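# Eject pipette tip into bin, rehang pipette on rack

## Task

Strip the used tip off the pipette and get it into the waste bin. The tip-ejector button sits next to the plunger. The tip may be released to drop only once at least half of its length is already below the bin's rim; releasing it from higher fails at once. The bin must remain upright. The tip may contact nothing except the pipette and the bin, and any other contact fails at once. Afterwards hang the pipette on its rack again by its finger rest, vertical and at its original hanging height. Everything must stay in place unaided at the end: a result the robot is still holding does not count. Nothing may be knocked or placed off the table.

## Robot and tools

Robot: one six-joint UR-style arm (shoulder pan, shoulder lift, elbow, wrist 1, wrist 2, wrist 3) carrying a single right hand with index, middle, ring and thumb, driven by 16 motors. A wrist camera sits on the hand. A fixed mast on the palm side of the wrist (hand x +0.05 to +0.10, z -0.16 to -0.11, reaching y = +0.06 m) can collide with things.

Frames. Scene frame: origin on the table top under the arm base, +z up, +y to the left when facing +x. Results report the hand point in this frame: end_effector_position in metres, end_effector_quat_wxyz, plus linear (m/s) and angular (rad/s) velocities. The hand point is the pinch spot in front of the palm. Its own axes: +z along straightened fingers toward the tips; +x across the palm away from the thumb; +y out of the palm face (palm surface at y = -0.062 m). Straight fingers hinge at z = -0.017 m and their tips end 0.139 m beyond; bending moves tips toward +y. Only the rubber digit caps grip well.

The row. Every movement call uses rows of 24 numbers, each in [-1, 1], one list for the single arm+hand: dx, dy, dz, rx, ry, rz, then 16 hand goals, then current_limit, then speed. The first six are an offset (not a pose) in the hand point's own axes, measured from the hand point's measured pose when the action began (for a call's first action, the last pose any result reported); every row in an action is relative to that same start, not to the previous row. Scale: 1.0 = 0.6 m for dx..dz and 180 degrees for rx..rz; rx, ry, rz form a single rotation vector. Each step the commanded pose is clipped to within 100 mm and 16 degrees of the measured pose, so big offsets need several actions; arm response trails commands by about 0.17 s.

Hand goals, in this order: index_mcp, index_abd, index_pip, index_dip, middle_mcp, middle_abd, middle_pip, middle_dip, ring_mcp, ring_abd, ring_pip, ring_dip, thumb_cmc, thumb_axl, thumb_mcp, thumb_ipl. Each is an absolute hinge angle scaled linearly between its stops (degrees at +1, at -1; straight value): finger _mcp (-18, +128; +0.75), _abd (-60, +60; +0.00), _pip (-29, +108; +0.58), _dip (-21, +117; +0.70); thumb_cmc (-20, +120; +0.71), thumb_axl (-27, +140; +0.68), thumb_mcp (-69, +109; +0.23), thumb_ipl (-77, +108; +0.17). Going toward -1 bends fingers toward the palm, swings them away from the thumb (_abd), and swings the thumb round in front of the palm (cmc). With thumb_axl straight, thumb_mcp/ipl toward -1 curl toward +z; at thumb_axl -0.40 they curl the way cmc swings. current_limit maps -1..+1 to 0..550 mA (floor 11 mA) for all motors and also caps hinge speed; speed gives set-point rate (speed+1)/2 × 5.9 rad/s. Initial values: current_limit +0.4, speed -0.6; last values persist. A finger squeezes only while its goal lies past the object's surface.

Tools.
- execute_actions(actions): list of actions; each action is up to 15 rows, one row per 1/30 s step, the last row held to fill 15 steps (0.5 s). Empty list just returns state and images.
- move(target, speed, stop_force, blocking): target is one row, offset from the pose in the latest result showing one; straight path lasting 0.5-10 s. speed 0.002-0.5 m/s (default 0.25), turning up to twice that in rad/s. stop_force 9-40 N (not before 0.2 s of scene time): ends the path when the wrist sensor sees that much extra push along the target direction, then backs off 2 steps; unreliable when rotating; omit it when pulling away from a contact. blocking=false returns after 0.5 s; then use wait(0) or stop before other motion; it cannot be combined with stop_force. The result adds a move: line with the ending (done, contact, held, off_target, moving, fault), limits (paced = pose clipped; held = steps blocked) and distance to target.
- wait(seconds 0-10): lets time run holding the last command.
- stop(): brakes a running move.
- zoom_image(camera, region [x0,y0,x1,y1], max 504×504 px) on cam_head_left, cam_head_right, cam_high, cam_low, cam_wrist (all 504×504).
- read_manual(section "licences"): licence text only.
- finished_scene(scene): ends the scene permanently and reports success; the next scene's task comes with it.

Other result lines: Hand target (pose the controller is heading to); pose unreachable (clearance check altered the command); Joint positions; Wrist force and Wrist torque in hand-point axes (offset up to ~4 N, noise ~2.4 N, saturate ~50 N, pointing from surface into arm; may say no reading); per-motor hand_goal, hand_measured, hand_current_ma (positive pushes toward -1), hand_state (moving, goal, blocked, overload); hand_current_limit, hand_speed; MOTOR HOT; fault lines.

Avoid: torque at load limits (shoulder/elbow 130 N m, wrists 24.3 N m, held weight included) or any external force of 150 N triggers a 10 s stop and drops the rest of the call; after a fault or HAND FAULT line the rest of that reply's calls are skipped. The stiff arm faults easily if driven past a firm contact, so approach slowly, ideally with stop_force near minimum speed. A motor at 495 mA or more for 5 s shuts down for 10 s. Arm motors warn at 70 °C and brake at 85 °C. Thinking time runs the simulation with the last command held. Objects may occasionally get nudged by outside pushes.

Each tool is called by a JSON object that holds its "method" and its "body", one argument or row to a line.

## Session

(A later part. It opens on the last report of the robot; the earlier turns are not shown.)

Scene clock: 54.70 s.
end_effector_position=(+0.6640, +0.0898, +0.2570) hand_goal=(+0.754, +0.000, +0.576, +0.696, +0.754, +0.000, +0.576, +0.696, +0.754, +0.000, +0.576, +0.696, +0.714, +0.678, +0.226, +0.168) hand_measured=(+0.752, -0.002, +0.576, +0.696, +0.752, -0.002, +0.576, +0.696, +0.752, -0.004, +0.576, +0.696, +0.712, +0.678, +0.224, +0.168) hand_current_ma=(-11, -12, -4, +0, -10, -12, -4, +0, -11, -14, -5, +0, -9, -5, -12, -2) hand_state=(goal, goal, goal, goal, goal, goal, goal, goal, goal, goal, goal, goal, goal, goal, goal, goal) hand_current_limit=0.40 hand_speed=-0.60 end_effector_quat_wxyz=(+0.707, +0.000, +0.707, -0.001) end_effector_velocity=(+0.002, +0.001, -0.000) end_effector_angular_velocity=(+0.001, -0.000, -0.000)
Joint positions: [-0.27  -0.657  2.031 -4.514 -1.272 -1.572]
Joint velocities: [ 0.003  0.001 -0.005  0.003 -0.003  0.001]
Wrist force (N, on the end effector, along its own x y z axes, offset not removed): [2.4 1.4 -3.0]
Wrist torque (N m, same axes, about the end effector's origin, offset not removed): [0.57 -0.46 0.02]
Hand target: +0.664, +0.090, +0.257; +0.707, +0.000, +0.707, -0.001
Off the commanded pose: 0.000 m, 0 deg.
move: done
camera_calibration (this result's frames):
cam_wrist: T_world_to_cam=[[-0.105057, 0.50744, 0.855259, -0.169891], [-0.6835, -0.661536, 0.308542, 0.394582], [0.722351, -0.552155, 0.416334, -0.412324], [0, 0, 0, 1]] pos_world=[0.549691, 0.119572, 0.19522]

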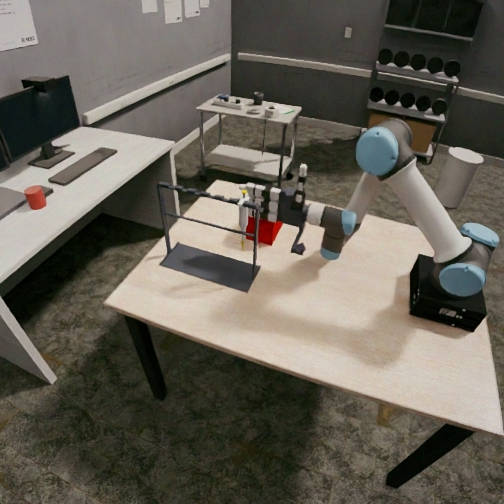

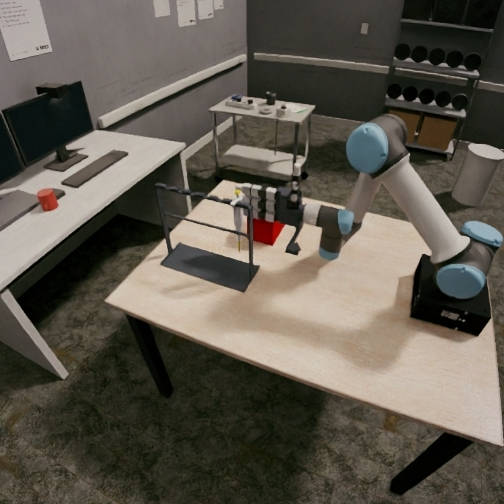

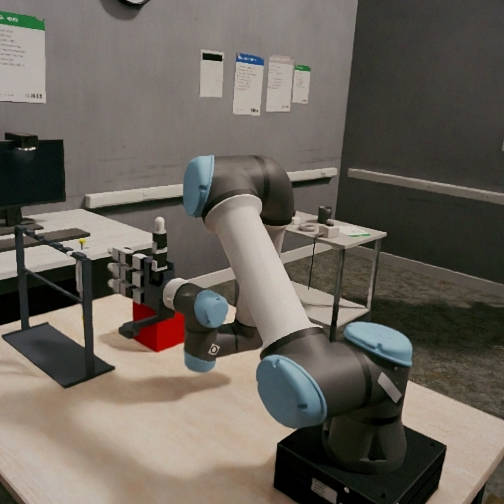

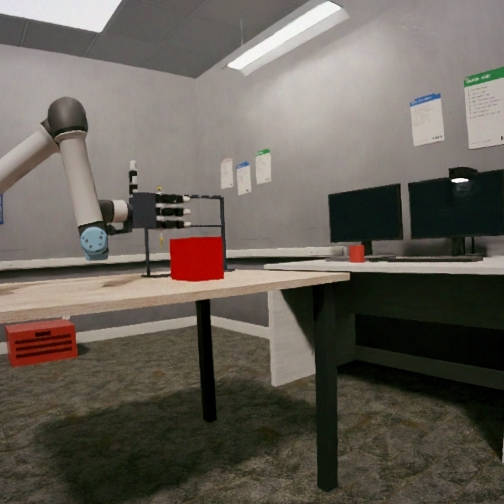

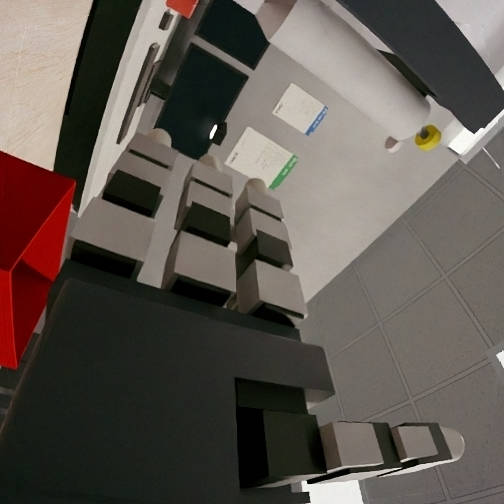

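{"method": "move", "body": {
  "target": [0.015,0.125,0.06,0,0,0,0.754,0,0.576,0.696,0.754,0,0.576,0.696,0.754,0,0.576,0.696,0.714,0.678,0.226,0.168,0.4,-0.6],
  "speed": 0.1
}}

{"method": "zoom_image", "body": {
  "camera": "cam_head_left",
  "region": [180, 140, 320, 280]
}}

{"method": "zoom_image", "body": {
  "camera": "cam_high",
  "region": [20, 190, 220, 390]
}}

Scene clock: 65.70 s.
end_effector_position=(+0.7000, +0.1647, +0.2478) hand_goal=(+0.754, +0.000, +0.576, +0.696, +0.754, +0.000, +0.576, +0.696, +0.754, +0.000, +0.576, +0.696, +0.714, +0.678, +0.226, +0.168) hand_measured=(+0.752, -0.002, +0.576, +0.696, +0.752, -0.002, +0.576, +0.696, +0.752, -0.004, +0.576, +0.696, +0.712, +0.678, +0.224, +0.168) hand_current_ma=(-10, -12, -4, +0, -9, -12, -4, +0, -11, -14, -5, +0, -8, -5, -12, -2) hand_state=(goal, goal, goal, goal, goal, goal, goal, goal, goal, goal, goal, goal, goal, goal, goal, goal) hand_current_limit=0.40 hand_speed=-0.60 end_effector_quat_wxyz=(+0.707, +0.000, +0.707, -0.001) end_effector_velocity=(+0.001, +0.001, -0.001) end_effector_angular_velocity=(+0.001, +0.002, -0.000)
Joint positions: [-0.084 -0.607  1.897 -4.429 -1.458 -1.571]
Joint velocities: [ 0.003  0.002 -0.003  0.003 -0.003  0.001]
Wrist force (N, on the end effector, along its own x y z axes, offset not removed): [2.3 2.8 -2.3]
Wrist torque (N m, same axes, about the end effector's origin, offset not removed): [0.48 -0.46 0.08]
Hand target: +0.700, +0.165, +0.248; +0.707, +0.000, +0.707, -0.001
Off the commanded pose: 0.000 m, 0 deg.
move: done
camera_calibration (this result's frames):
cam_wrist: T_world_to_cam=[[-0.105035, 0.507561, 0.85519, -0.196256], [-0.683476, -0.661504, 0.308662, 0.471547], [0.722377, -0.552081, 0.416387, -0.393224], [0, 0, 0, 1]] pos_world=[0.585733, 0.194451, 0.186021]

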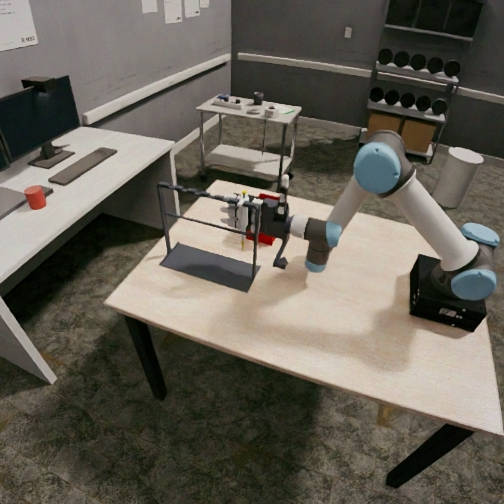

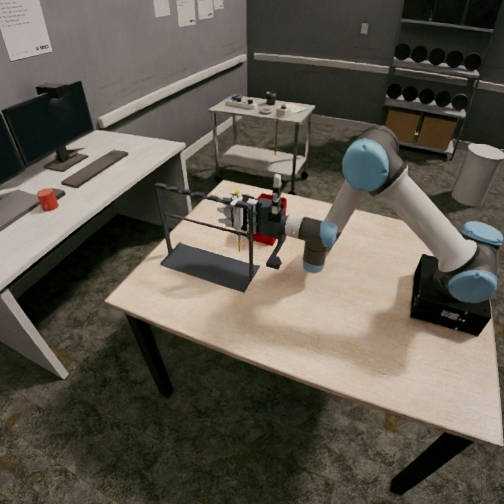

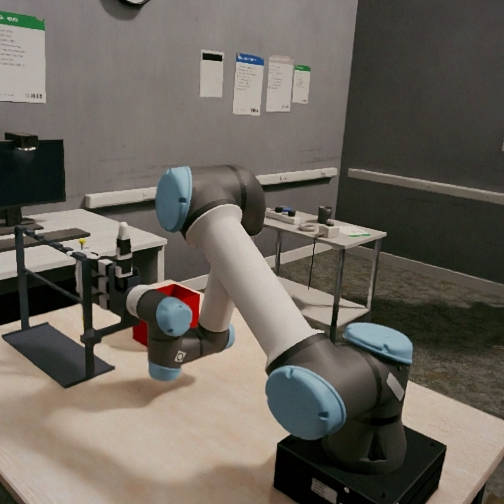

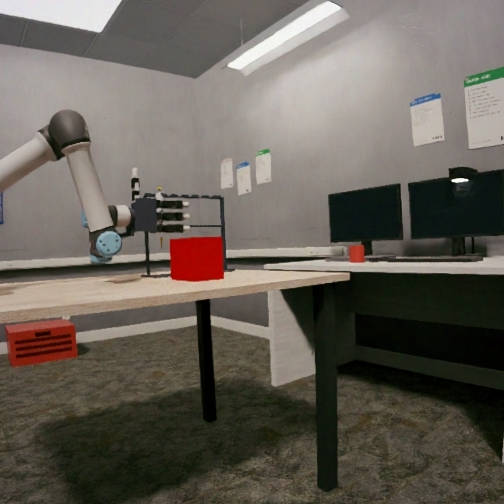

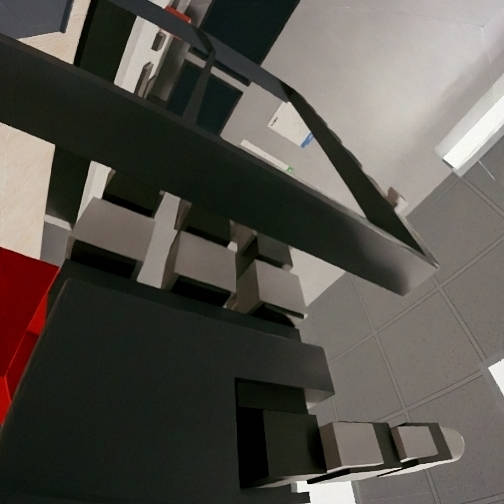

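Region (180, 140, 320, 280) of cam_head_left's 504x504 image, scaled by 3.600, with more detail than that image has.

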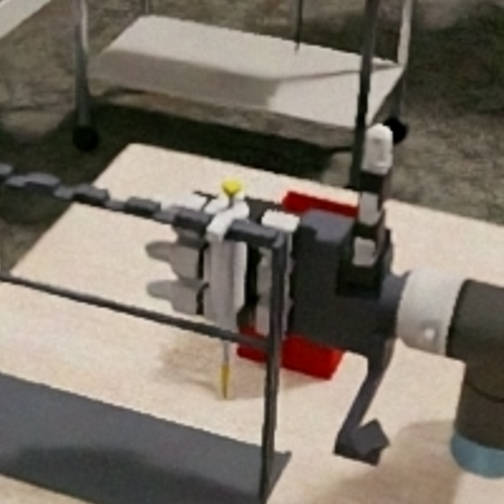

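Region (20, 190, 220, 390) of cam_high's 504x504 image, scaled by 2.520, with more detail than that image has.

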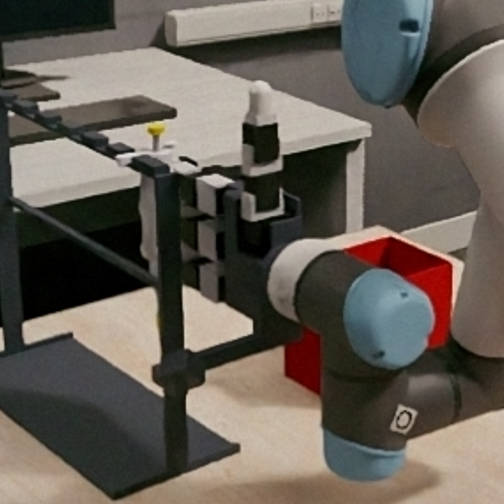

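{"method": "move", "body": {
  "target": [0,0.02,0.045,0,0,0,0.754,0,0.576,0.696,0.754,0,0.576,0.696,0.754,0,0.576,0.696,0.714,0.678,0.226,0.168,0.4,-0.6],
  "speed": 0.05
}}

{"method": "zoom_image", "body": {
  "camera": "cam_head_left",
  "region": [200, 150, 300, 250]
}}

{"method": "zoom_image", "body": {
  "camera": "cam_high",
  "region": [40, 210, 160, 330]
}}

{"method": "zoom_image", "body": {
  "camera": "cam_low",
  "region": [110, 160, 230, 280]
}}

Scene clock: 69.67 s.
end_effector_position=(+0.7269, +0.1766, +0.2477) hand_goal=(+0.754, +0.000, +0.576, +0.696, +0.754, +0.000, +0.576, +0.696, +0.754, +0.000, +0.576, +0.696, +0.714, +0.678, +0.226, +0.168) hand_measured=(+0.752, -0.002, +0.576, +0.696, +0.752, -0.002, +0.576, +0.696, +0.752, -0.004, +0.576, +0.696, +0.712, +0.678, +0.224, +0.168) hand_current_ma=(-10, -12, -4, +0, -9, -12, -4, +0, -11, -14, -5, +0, -8, -5, -12, -2) hand_state=(goal, goal, goal, goal, goal, goal, goal, goal, goal, goal, goal, goal, goal, goal, goal, goal) hand_current_limit=0.40 hand_speed=-0.60 end_effector_quat_wxyz=(+0.707, +0.000, +0.707, -0.001) end_effector_velocity=(+0.001, +0.001, +0.001) end_effector_angular_velocity=(+0.000, -0.001, +0.001)
Joint positions: [-0.054 -0.584  1.809 -4.364 -1.489 -1.571]
Joint velocities: [ 0.002  0.001 -0.004  0.003 -0.001  0.   ]
Wrist force (N, on the end effector, along its own x y z axes, offset not removed): [0.3 3.0 0.3]
Wrist torque (N m, same axes, about the end effector's origin, offset not removed): [0.34 -0.09 -0.09]
Hand target: +0.727, +0.177, +0.248; +0.707, +0.000, +0.707, -0.001
Off the commanded pose: 0.000 m, 0 deg.
move: done
camera_calibration (this result's frames):
cam_wrist: T_world_to_cam=[[-0.105029, 0.507582, 0.855178, -0.199463], [-0.683472, -0.661498, 0.308684, 0.497822], [0.722381, -0.55207, 0.416394, -0.406067], [0, 0, 0, 1]] pos_world=[0.612633, 0.206374, 0.185991]

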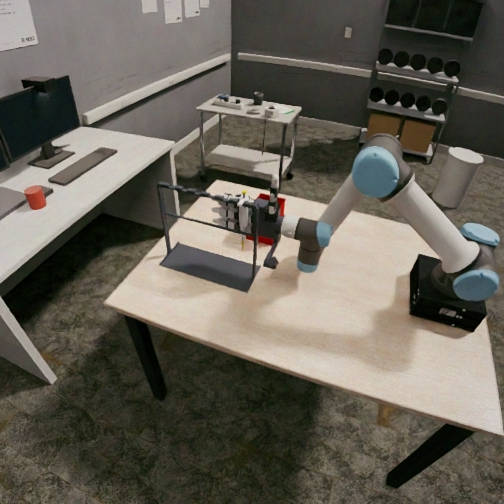

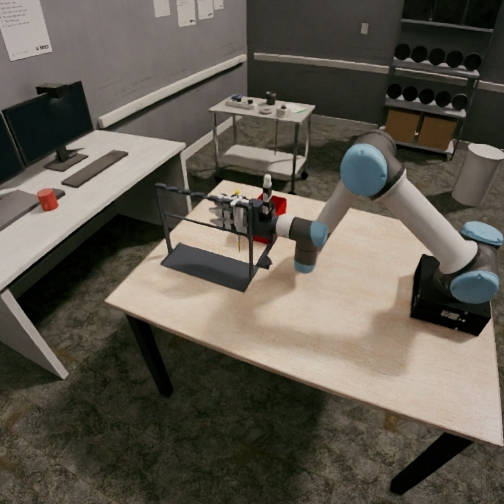

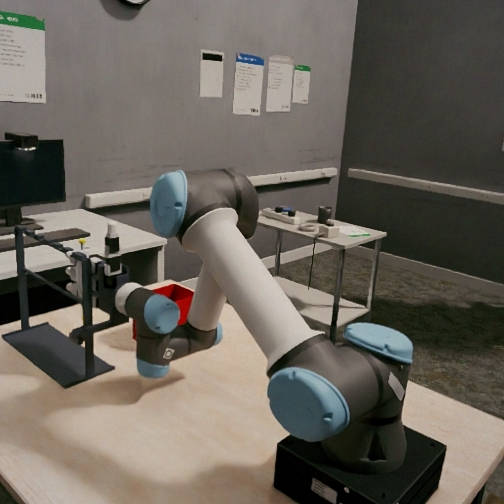

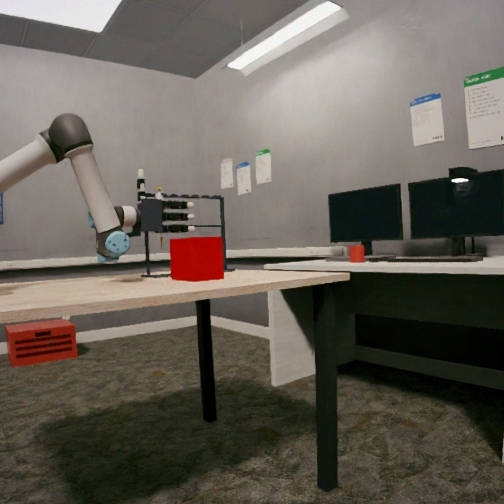

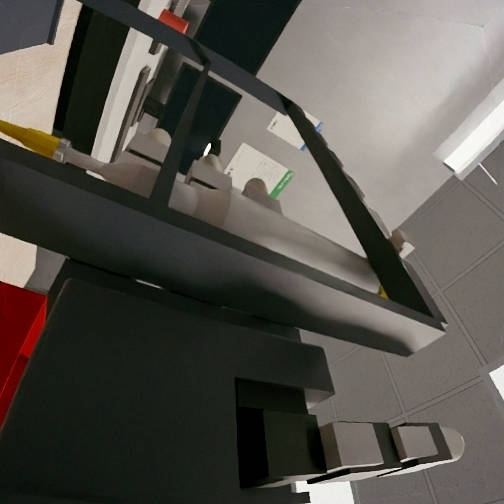

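Region (200, 150, 300, 250) of cam_head_left's 504x504 image, scaled by 5.040, with more detail than that image has.

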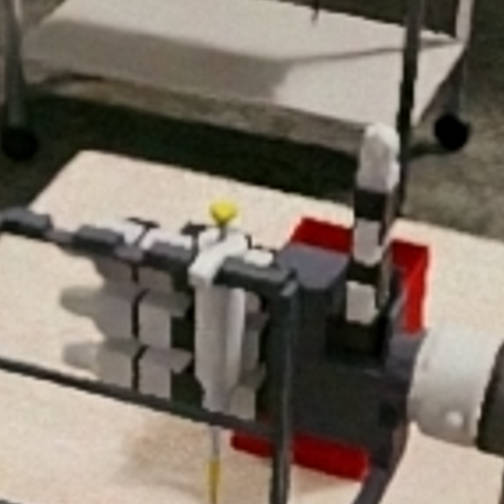

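Region (40, 210, 160, 330) of cam_high's 504x504 image, scaled by 4.200, with more detail than that image has.

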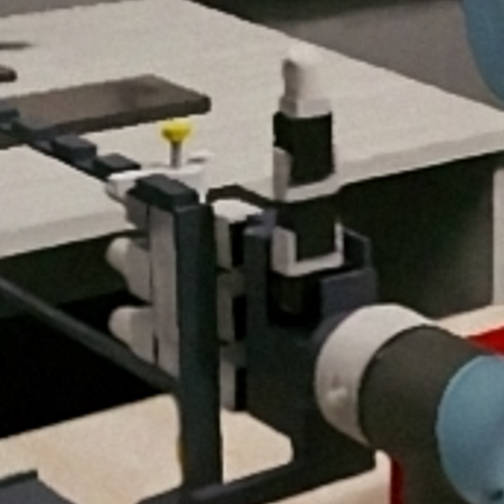

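Region (110, 160, 230, 280) of cam_low's 504x504 image, scaled by 4.200, with more detail than that image has.

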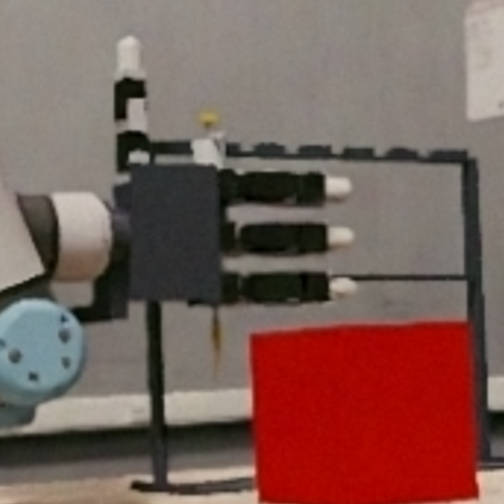

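{"method": "execute_actions", "body": {
  "actions": [
    [[0,0,0,0,0,0,0.3,0,-0.5,-0.4,0.3,0,-0.5,-0.4,0.754,0,0.576,0.696,0.714,0.678,0.226,0.168,0.4,-0.7]],
    [[0,0,0,0,0,0,0.3,0,-0.5,-0.4,0.3,0,-0.5,-0.4,0.754,0,0.576,0.696,0.714,0.678,0.226,0.168,0.4,-0.7]],
    [[0,0,0,0,0,0,0.3,0,-0.5,-0.4,0.3,0,-0.5,-0.4,0.754,0,0.576,0.696,0.714,0.678,0.226,0.168,0.4,-0.7]],
    [[0,0,0,0,0,0,0.3,0,-0.5,-0.4,0.3,0,-0.5,-0.4,0.754,0,0.576,0.696,0.714,0.678,0.226,0.168,0.4,-0.7]]
  ]
}}

{"method": "zoom_image", "body": {
  "camera": "cam_head_left",
  "region": [200, 150, 300, 250]
}}

{"method": "zoom_image", "body": {
  "camera": "cam_high",
  "region": [40, 210, 160, 330]
}}

Scene clock: 74.27 s.
end_effector_position=(+0.7269, +0.1766, +0.2477) hand_goal=(+0.300, +0.000, -0.500, -0.400, +0.300, +0.000, -0.500, -0.400, +0.754, +0.000, +0.576, +0.696, +0.714, +0.678, +0.226, +0.168) hand_measured=(+0.302, -0.002, -0.498, -0.398, +0.302, -0.002, -0.498, -0.396, +0.752, -0.004, +0.576, +0.696, +0.712, +0.678, +0.224, +0.168) hand_current_ma=(+15, -12, +14, +14, +13, -12, +14, +16, -11, -14, -5, +0, -8, -5, -12, -2) hand_state=(goal, goal, goal, goal, goal, goal, goal, goal, goal, goal, goal, goal, goal, goal, goal, goal) hand_current_limit=0.40 hand_speed=-0.70 end_effector_quat_wxyz=(+0.707, +0.000, +0.707, -0.001) end_effector_velocity=(+0.000, +0.000, +0.000) end_effector_angular_velocity=(-0.000, -0.000, +0.000)
Joint positions: [-0.054 -0.584  1.809 -4.364 -1.489 -1.571]
Joint velocities: [ 0. -0. -0.  0.  0. -0.]
Wrist force (N, on the end effector, along its own x y z axes, offset not removed): [-3.5 0.8 0.0]
Wrist torque (N m, same axes, about the end effector's origin, offset not removed): [0.15 0.40 -0.37]
Hand target: +0.727, +0.177, +0.248; +0.707, +0.000, +0.707, -0.001
Off the commanded pose: 0.000 m, 0 deg.
camera_calibration (this result's frames):
cam_wrist: T_world_to_cam=[[-0.104959, 0.507579, 0.855189, -0.199468], [-0.683473, -0.66148, 0.308723, 0.497833], [0.722391, -0.552095, 0.416345, -0.406039], [0, 0, 0, 1]] pos_world=[0.612639, 0.20638, 0.185943]

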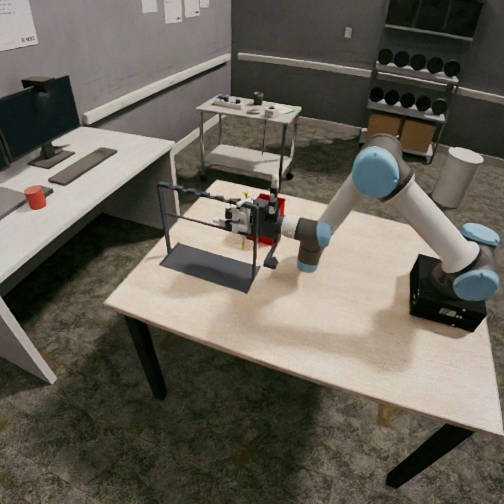

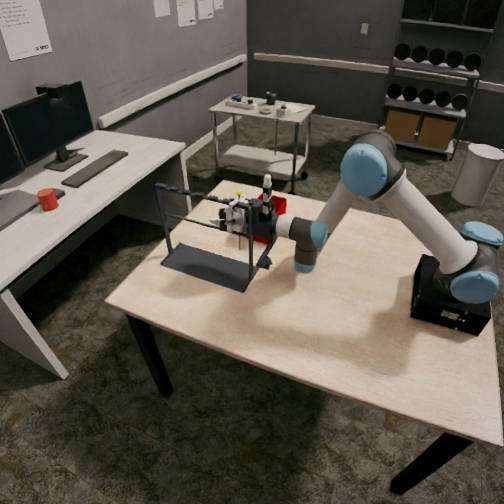

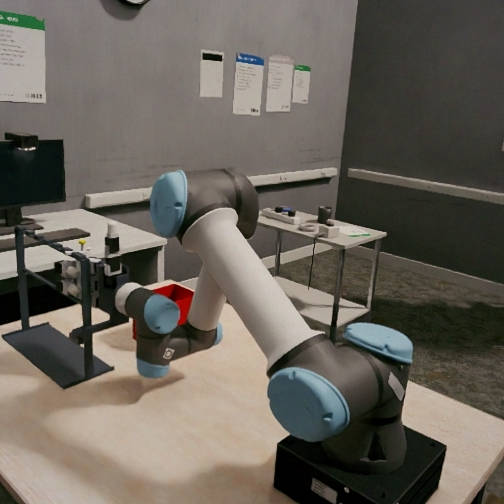

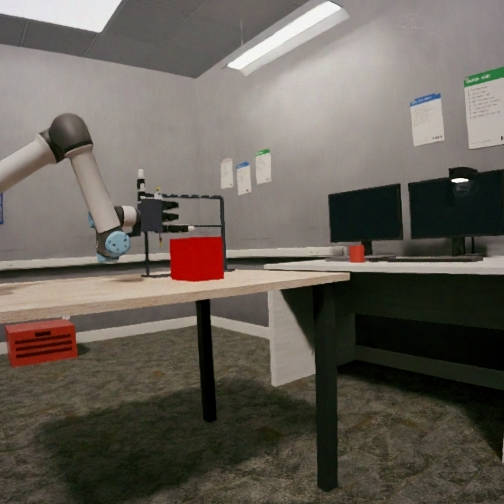

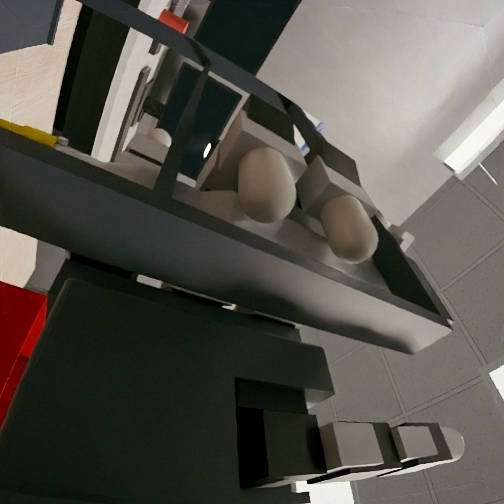

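Region (200, 150, 300, 250) of cam_head_left's 504x504 image, scaled by 5.040, with more detail than that image has.

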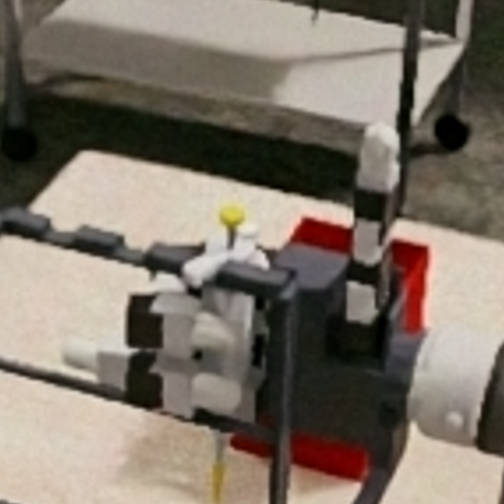

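Region (40, 210, 160, 330) of cam_high's 504x504 image, scaled by 4.200, with more detail than that image has.

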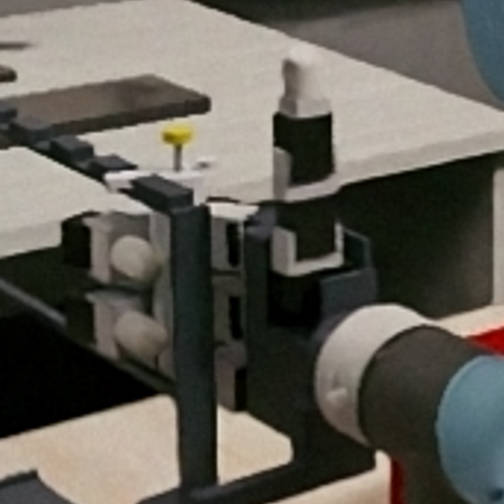

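Close further.

{"method": "execute_actions", "body": {
  "actions": [
    [[0,0,0,0,0,0,0.1,0,-0.8,-0.7,0.1,0,-0.8,-0.7,0.754,0,0.576,0.696,0.714,0.678,0.226,0.168,0.4,-0.7]],
    [[0,0,0,0,0,0,0.1,0,-0.8,-0.7,0.1,0,-0.8,-0.7,0.754,0,0.576,0.696,0.714,0.678,0.226,0.168,0.4,-0.7]],
    [[0,0,0,0,0,0,0.1,0,-0.8,-0.7,0.1,0,-0.8,-0.7,0.754,0,0.576,0.696,0.714,0.678,0.226,0.168,0.4,-0.7]]
  ]
}}

{"method": "zoom_image", "body": {
  "camera": "cam_head_left",
  "region": [200, 150, 300, 250]
}}

{"method": "zoom_image", "body": {
  "camera": "cam_high",
  "region": [40, 210, 160, 330]
}}

Scene clock: 77.53 s.
end_effector_position=(+0.7269, +0.1766, +0.2477) hand_goal=(+0.100, +0.000, -0.800, -0.700, +0.100, +0.000, -0.800, -0.700, +0.754, +0.000, +0.576, +0.696, +0.714, +0.678, +0.226, +0.168) hand_measured=(+0.120, -0.002, -0.544, -0.448, +0.112, -0.002, -0.548, -0.440, +0.752, -0.004, +0.576, +0.696, +0.712, +0.678, +0.224, +0.168) hand_current_ma=(+103, -12, +385, +385, +68, -12, +385, +385, -11, -14, -5, +0, -8, -5, -12, -2) hand_state=(goal, goal, blocked, blocked, goal, goal, blocked, blocked, goal, goal, goal, goal, goal, goal, goal, goal) hand_current_limit=0.40 hand_speed=-0.70 end_effector_quat_wxyz=(+0.707, +0.000, +0.707, -0.001) end_effector_velocity=(-0.000, +0.000, +0.000) end_effector_angular_velocity=(-0.000, -0.001, +0.000)
Joint positions: [-0.054 -0.584  1.809 -4.364 -1.489 -1.571]
Joint velocities: [ 0.    -0.     0.    -0.001  0.     0.   ]
Wrist force (N, on the end effector, along its own x y z axes, offset not removed): [2.8 0.3 3.0]
Wrist torque (N m, same axes, about the end effector's origin, offset not removed): [-0.29 -0.93 0.34]
Hand target: +0.727, +0.177, +0.248; +0.707, +0.000, +0.707, -0.001
Off the commanded pose: 0.000 m, 0 deg.
camera_calibration (this result's frames):
cam_wrist: T_world_to_cam=[[-0.104962, 0.507568, 0.855195, -0.199468], [-0.683473, -0.661484, 0.308712, 0.497836], [0.72239, -0.5521, 0.41634, -0.406037], [0, 0, 0, 1]] pos_world=[0.612638, 0.206381, 0.185945]

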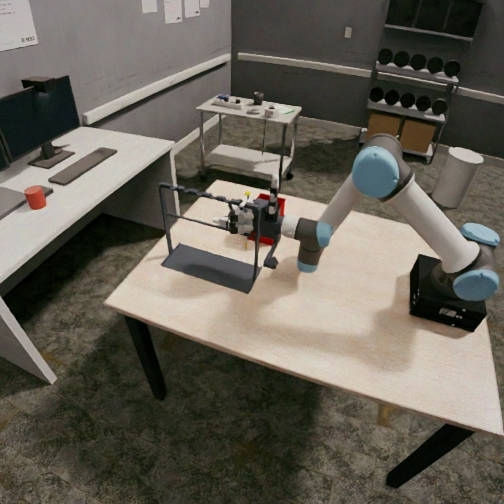

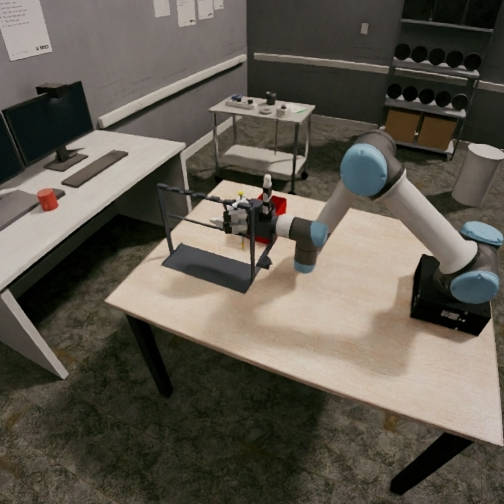

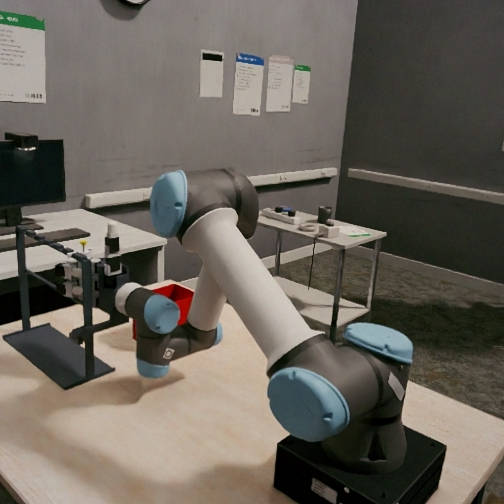

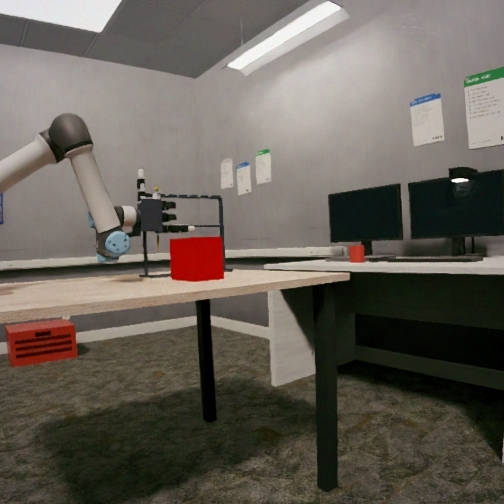

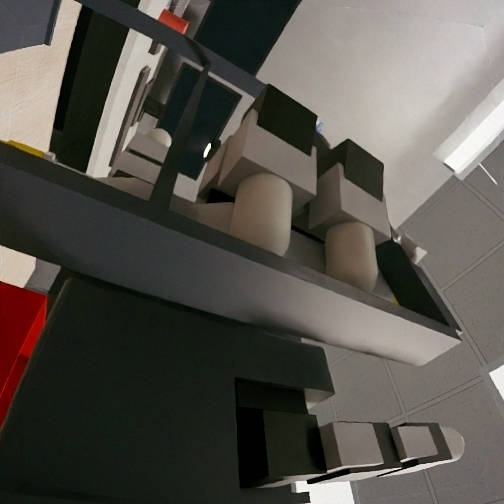

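Region (200, 150, 300, 250) of cam_head_left's 504x504 image, scaled by 5.040, with more detail than that image has.

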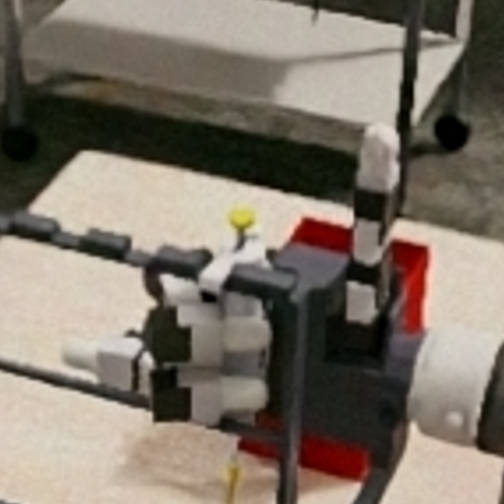

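Region (40, 210, 160, 330) of cam_high's 504x504 image, scaled by 4.200, with more detail than that image has.

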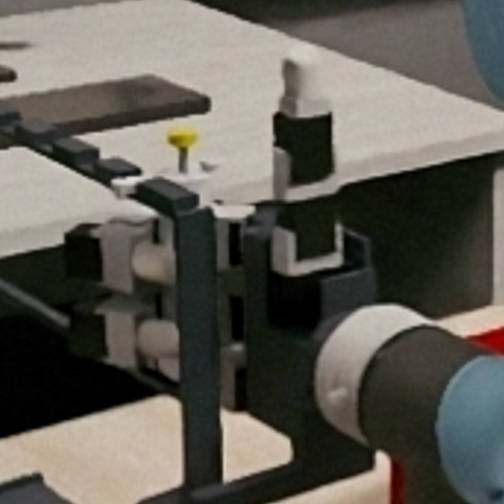

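{"method": "move", "body": {
  "target": [-0.015,0,0,0,0,0,0.1,0,-0.8,-0.7,0.1,0,-0.8,-0.7,0.754,0,0.576,0.696,0.714,0.678,0.226,0.168,0.4,-0.7],
  "speed": 0.03
}}

{"method": "move", "body": {
  "target": [0,-0.15,0,0,0,0,0.1,0,-0.8,-0.7,0.1,0,-0.8,-0.7,0.754,0,0.576,0.696,0.714,0.678,0.226,0.168,0.4,-0.7],
  "speed": 0.05
}}

{"method": "zoom_image", "body": {
  "camera": "cam_head_left",
  "region": [200, 140, 320, 260]
}}

{"method": "zoom_image", "body": {
  "camera": "cam_high",
  "region": [40, 200, 190, 350]
}}

Scene clock: 80.23 s.
end_effector_position=(+0.7270, +0.1766, +0.2566) hand_goal=(+0.100, +0.000, -0.800, -0.700, +0.100, +0.000, -0.800, -0.700, +0.754, +0.000, +0.576, +0.696, +0.714, +0.678, +0.226, +0.168) hand_measured=(+0.104, -0.002, -0.544, -0.448, +0.102, -0.002, -0.552, -0.440, +0.752, -0.004, +0.576, +0.696, +0.712, +0.678, +0.224, +0.168) hand_current_ma=(+25, -12, +385, +385, +10, -12, +385, +385, -11, -14, -5, +0, -8, -5, -12, -2) hand_state=(goal, goal, blocked, blocked, goal, goal, blocked, blocked, goal, goal, goal, goal, goal, goal, goal, goal) hand_current_limit=0.40 hand_speed=-0.70 end_effector_quat_wxyz=(+0.707, +0.000, +0.707, -0.001) end_effector_velocity=(-0.000, +0.000, +0.002) end_effector_angular_velocity=(-0.001, -0.001, +0.000)
Joint positions: [-0.054 -0.605  1.816 -4.351 -1.489 -1.571]
Joint velocities: [ 0.001 -0.005  0.001  0.003 -0.    -0.   ]
Wrist force (N, on the end effector, along its own x y z axes, offset not removed): [4.9 4.3 0.5]
Wrist torque (N m, same axes, about the end effector's origin, offset not removed): [0.52 -0.80 -0.01]
Hand target: +0.727, +0.177, +0.257; +0.707, +0.000, +0.707, -0.001
Off the commanded pose: 0.000 m, 0 deg.
move: done
camera_calibration (this result's frames):
cam_wrist: T_world_to_cam=[[-0.104973, 0.507569, 0.855193, -0.207052], [-0.683478, -0.661483, 0.308704, 0.495111], [0.722384, -0.552099, 0.41635, -0.409736], [0, 0, 0, 1]] pos_world=[0.61265, 0.206385, 0.19482]

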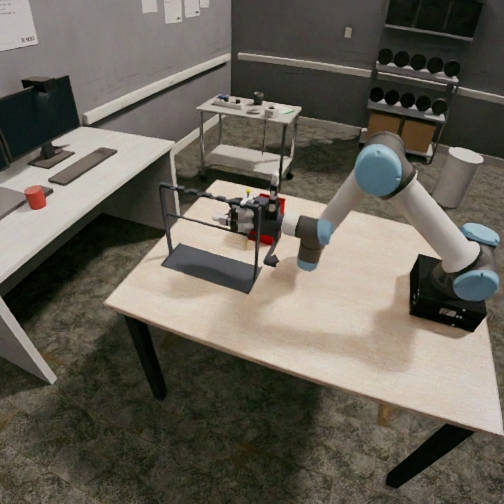

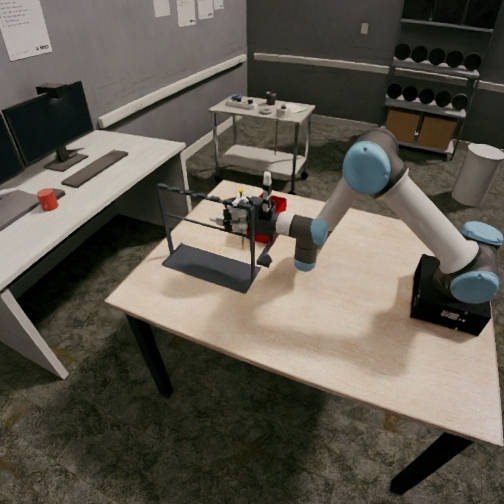

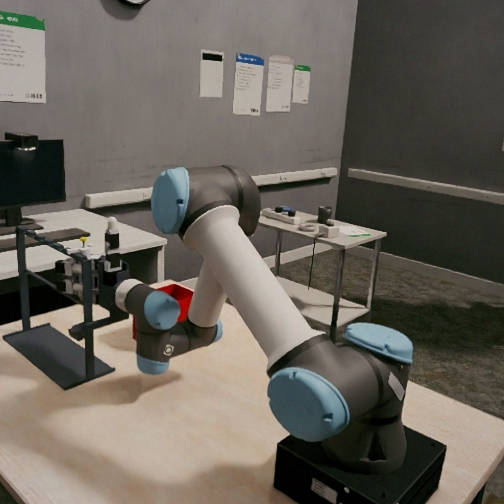

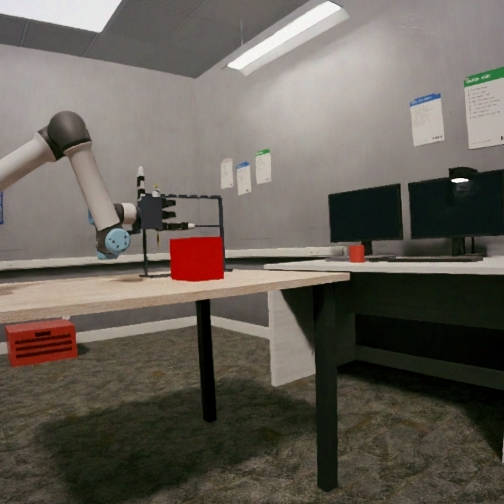

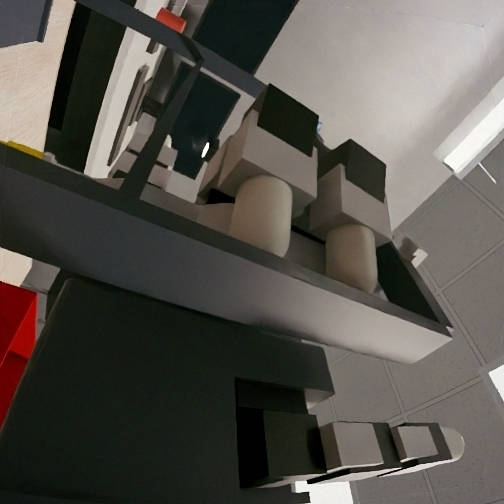

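Scene clock: 82.40 s.
end_effector_position=(+0.7268, +0.0866, +0.2568) hand_goal=(+0.100, +0.000, -0.800, -0.700, +0.100, +0.000, -0.800, -0.700, +0.754, +0.000, +0.576, +0.696, +0.714, +0.678, +0.226, +0.168) hand_measured=(+0.104, -0.002, -0.544, -0.448, +0.102, -0.002, -0.552, -0.440, +0.752, -0.004, +0.576, +0.696, +0.712, +0.678, +0.224, +0.168) hand_current_ma=(+24, -12, +385, +385, +9, -12, +385, +385, -11, -14, -5, +0, -8, -5, -12, -2) hand_state=(goal, goal, blocked, blocked, goal, goal, blocked, blocked, goal, goal, goal, goal, goal, goal, goal, goal) hand_current_limit=0.40 hand_speed=-0.70 end_effector_quat_wxyz=(+0.707, +0.000, +0.707, -0.001) end_effector_velocity=(-0.000, -0.001, +0.000) end_effector_angular_velocity=(-0.000, -0.001, -0.000)
Joint positions: [-0.237 -0.612  1.843 -4.37  -1.305 -1.572]
Joint velocities: [-0.003 -0.001  0.    -0.     0.003 -0.   ]
Wrist force (N, on the end effector, along its own x y z axes, offset not removed): [1.6 0.4 0.7]
Wrist torque (N m, same axes, about the end effector's origin, offset not removed): [-0.14 -0.36 -0.09]
Hand target: +0.727, +0.087, +0.257; +0.707, +0.000, +0.707, -0.001
Off the commanded pose: 0.000 m, 0 deg.
move: done
camera_calibration (this result's frames):
cam_wrist: T_world_to_cam=[[-0.104992, 0.50745, 0.855261, -0.161604], [-0.683492, -0.66152, 0.308593, 0.435443], [0.722368, -0.552165, 0.416292, -0.459361], [0, 0, 0, 1]] pos_world=[0.612482, 0.116417, 0.195067]

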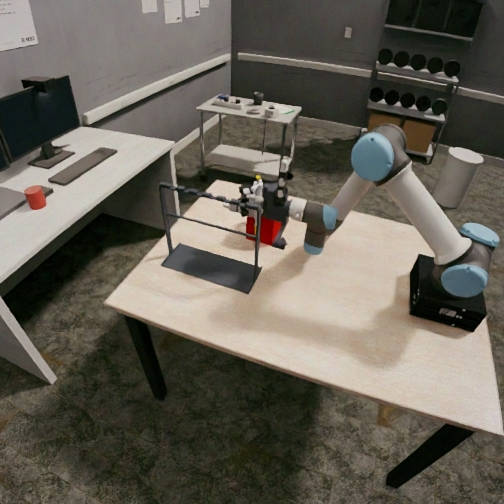

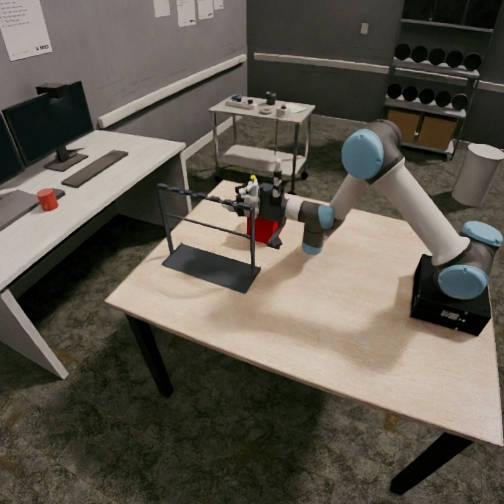

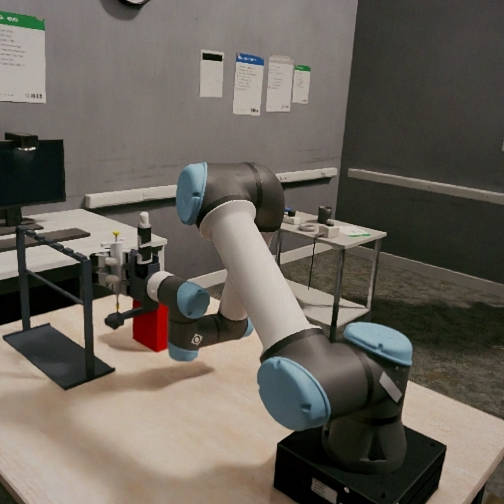

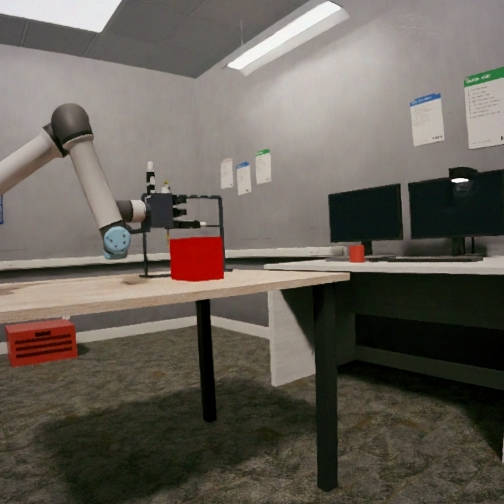

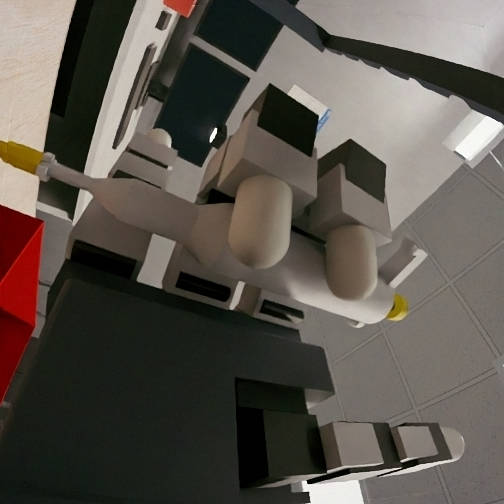

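Region (200, 140, 320, 260) of cam_head_left's 504x504 image, scaled by 4.200, with more detail than that image has.

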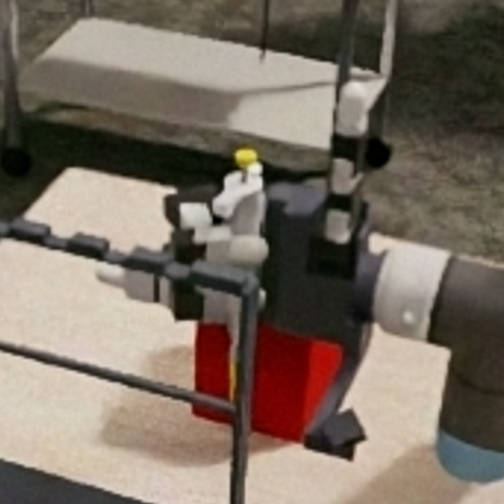

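Region (40, 200, 190, 350) of cam_high's 504x504 image, scaled by 3.360, with more detail than that image has.

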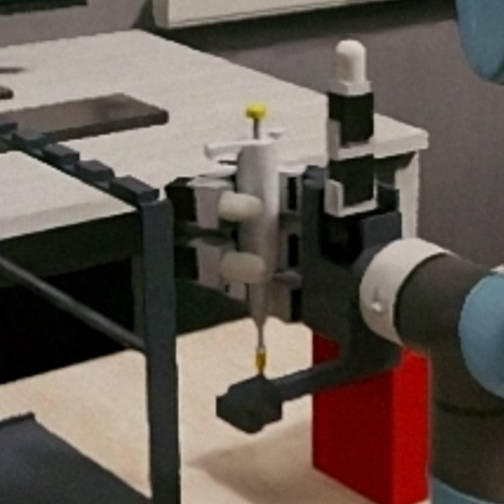

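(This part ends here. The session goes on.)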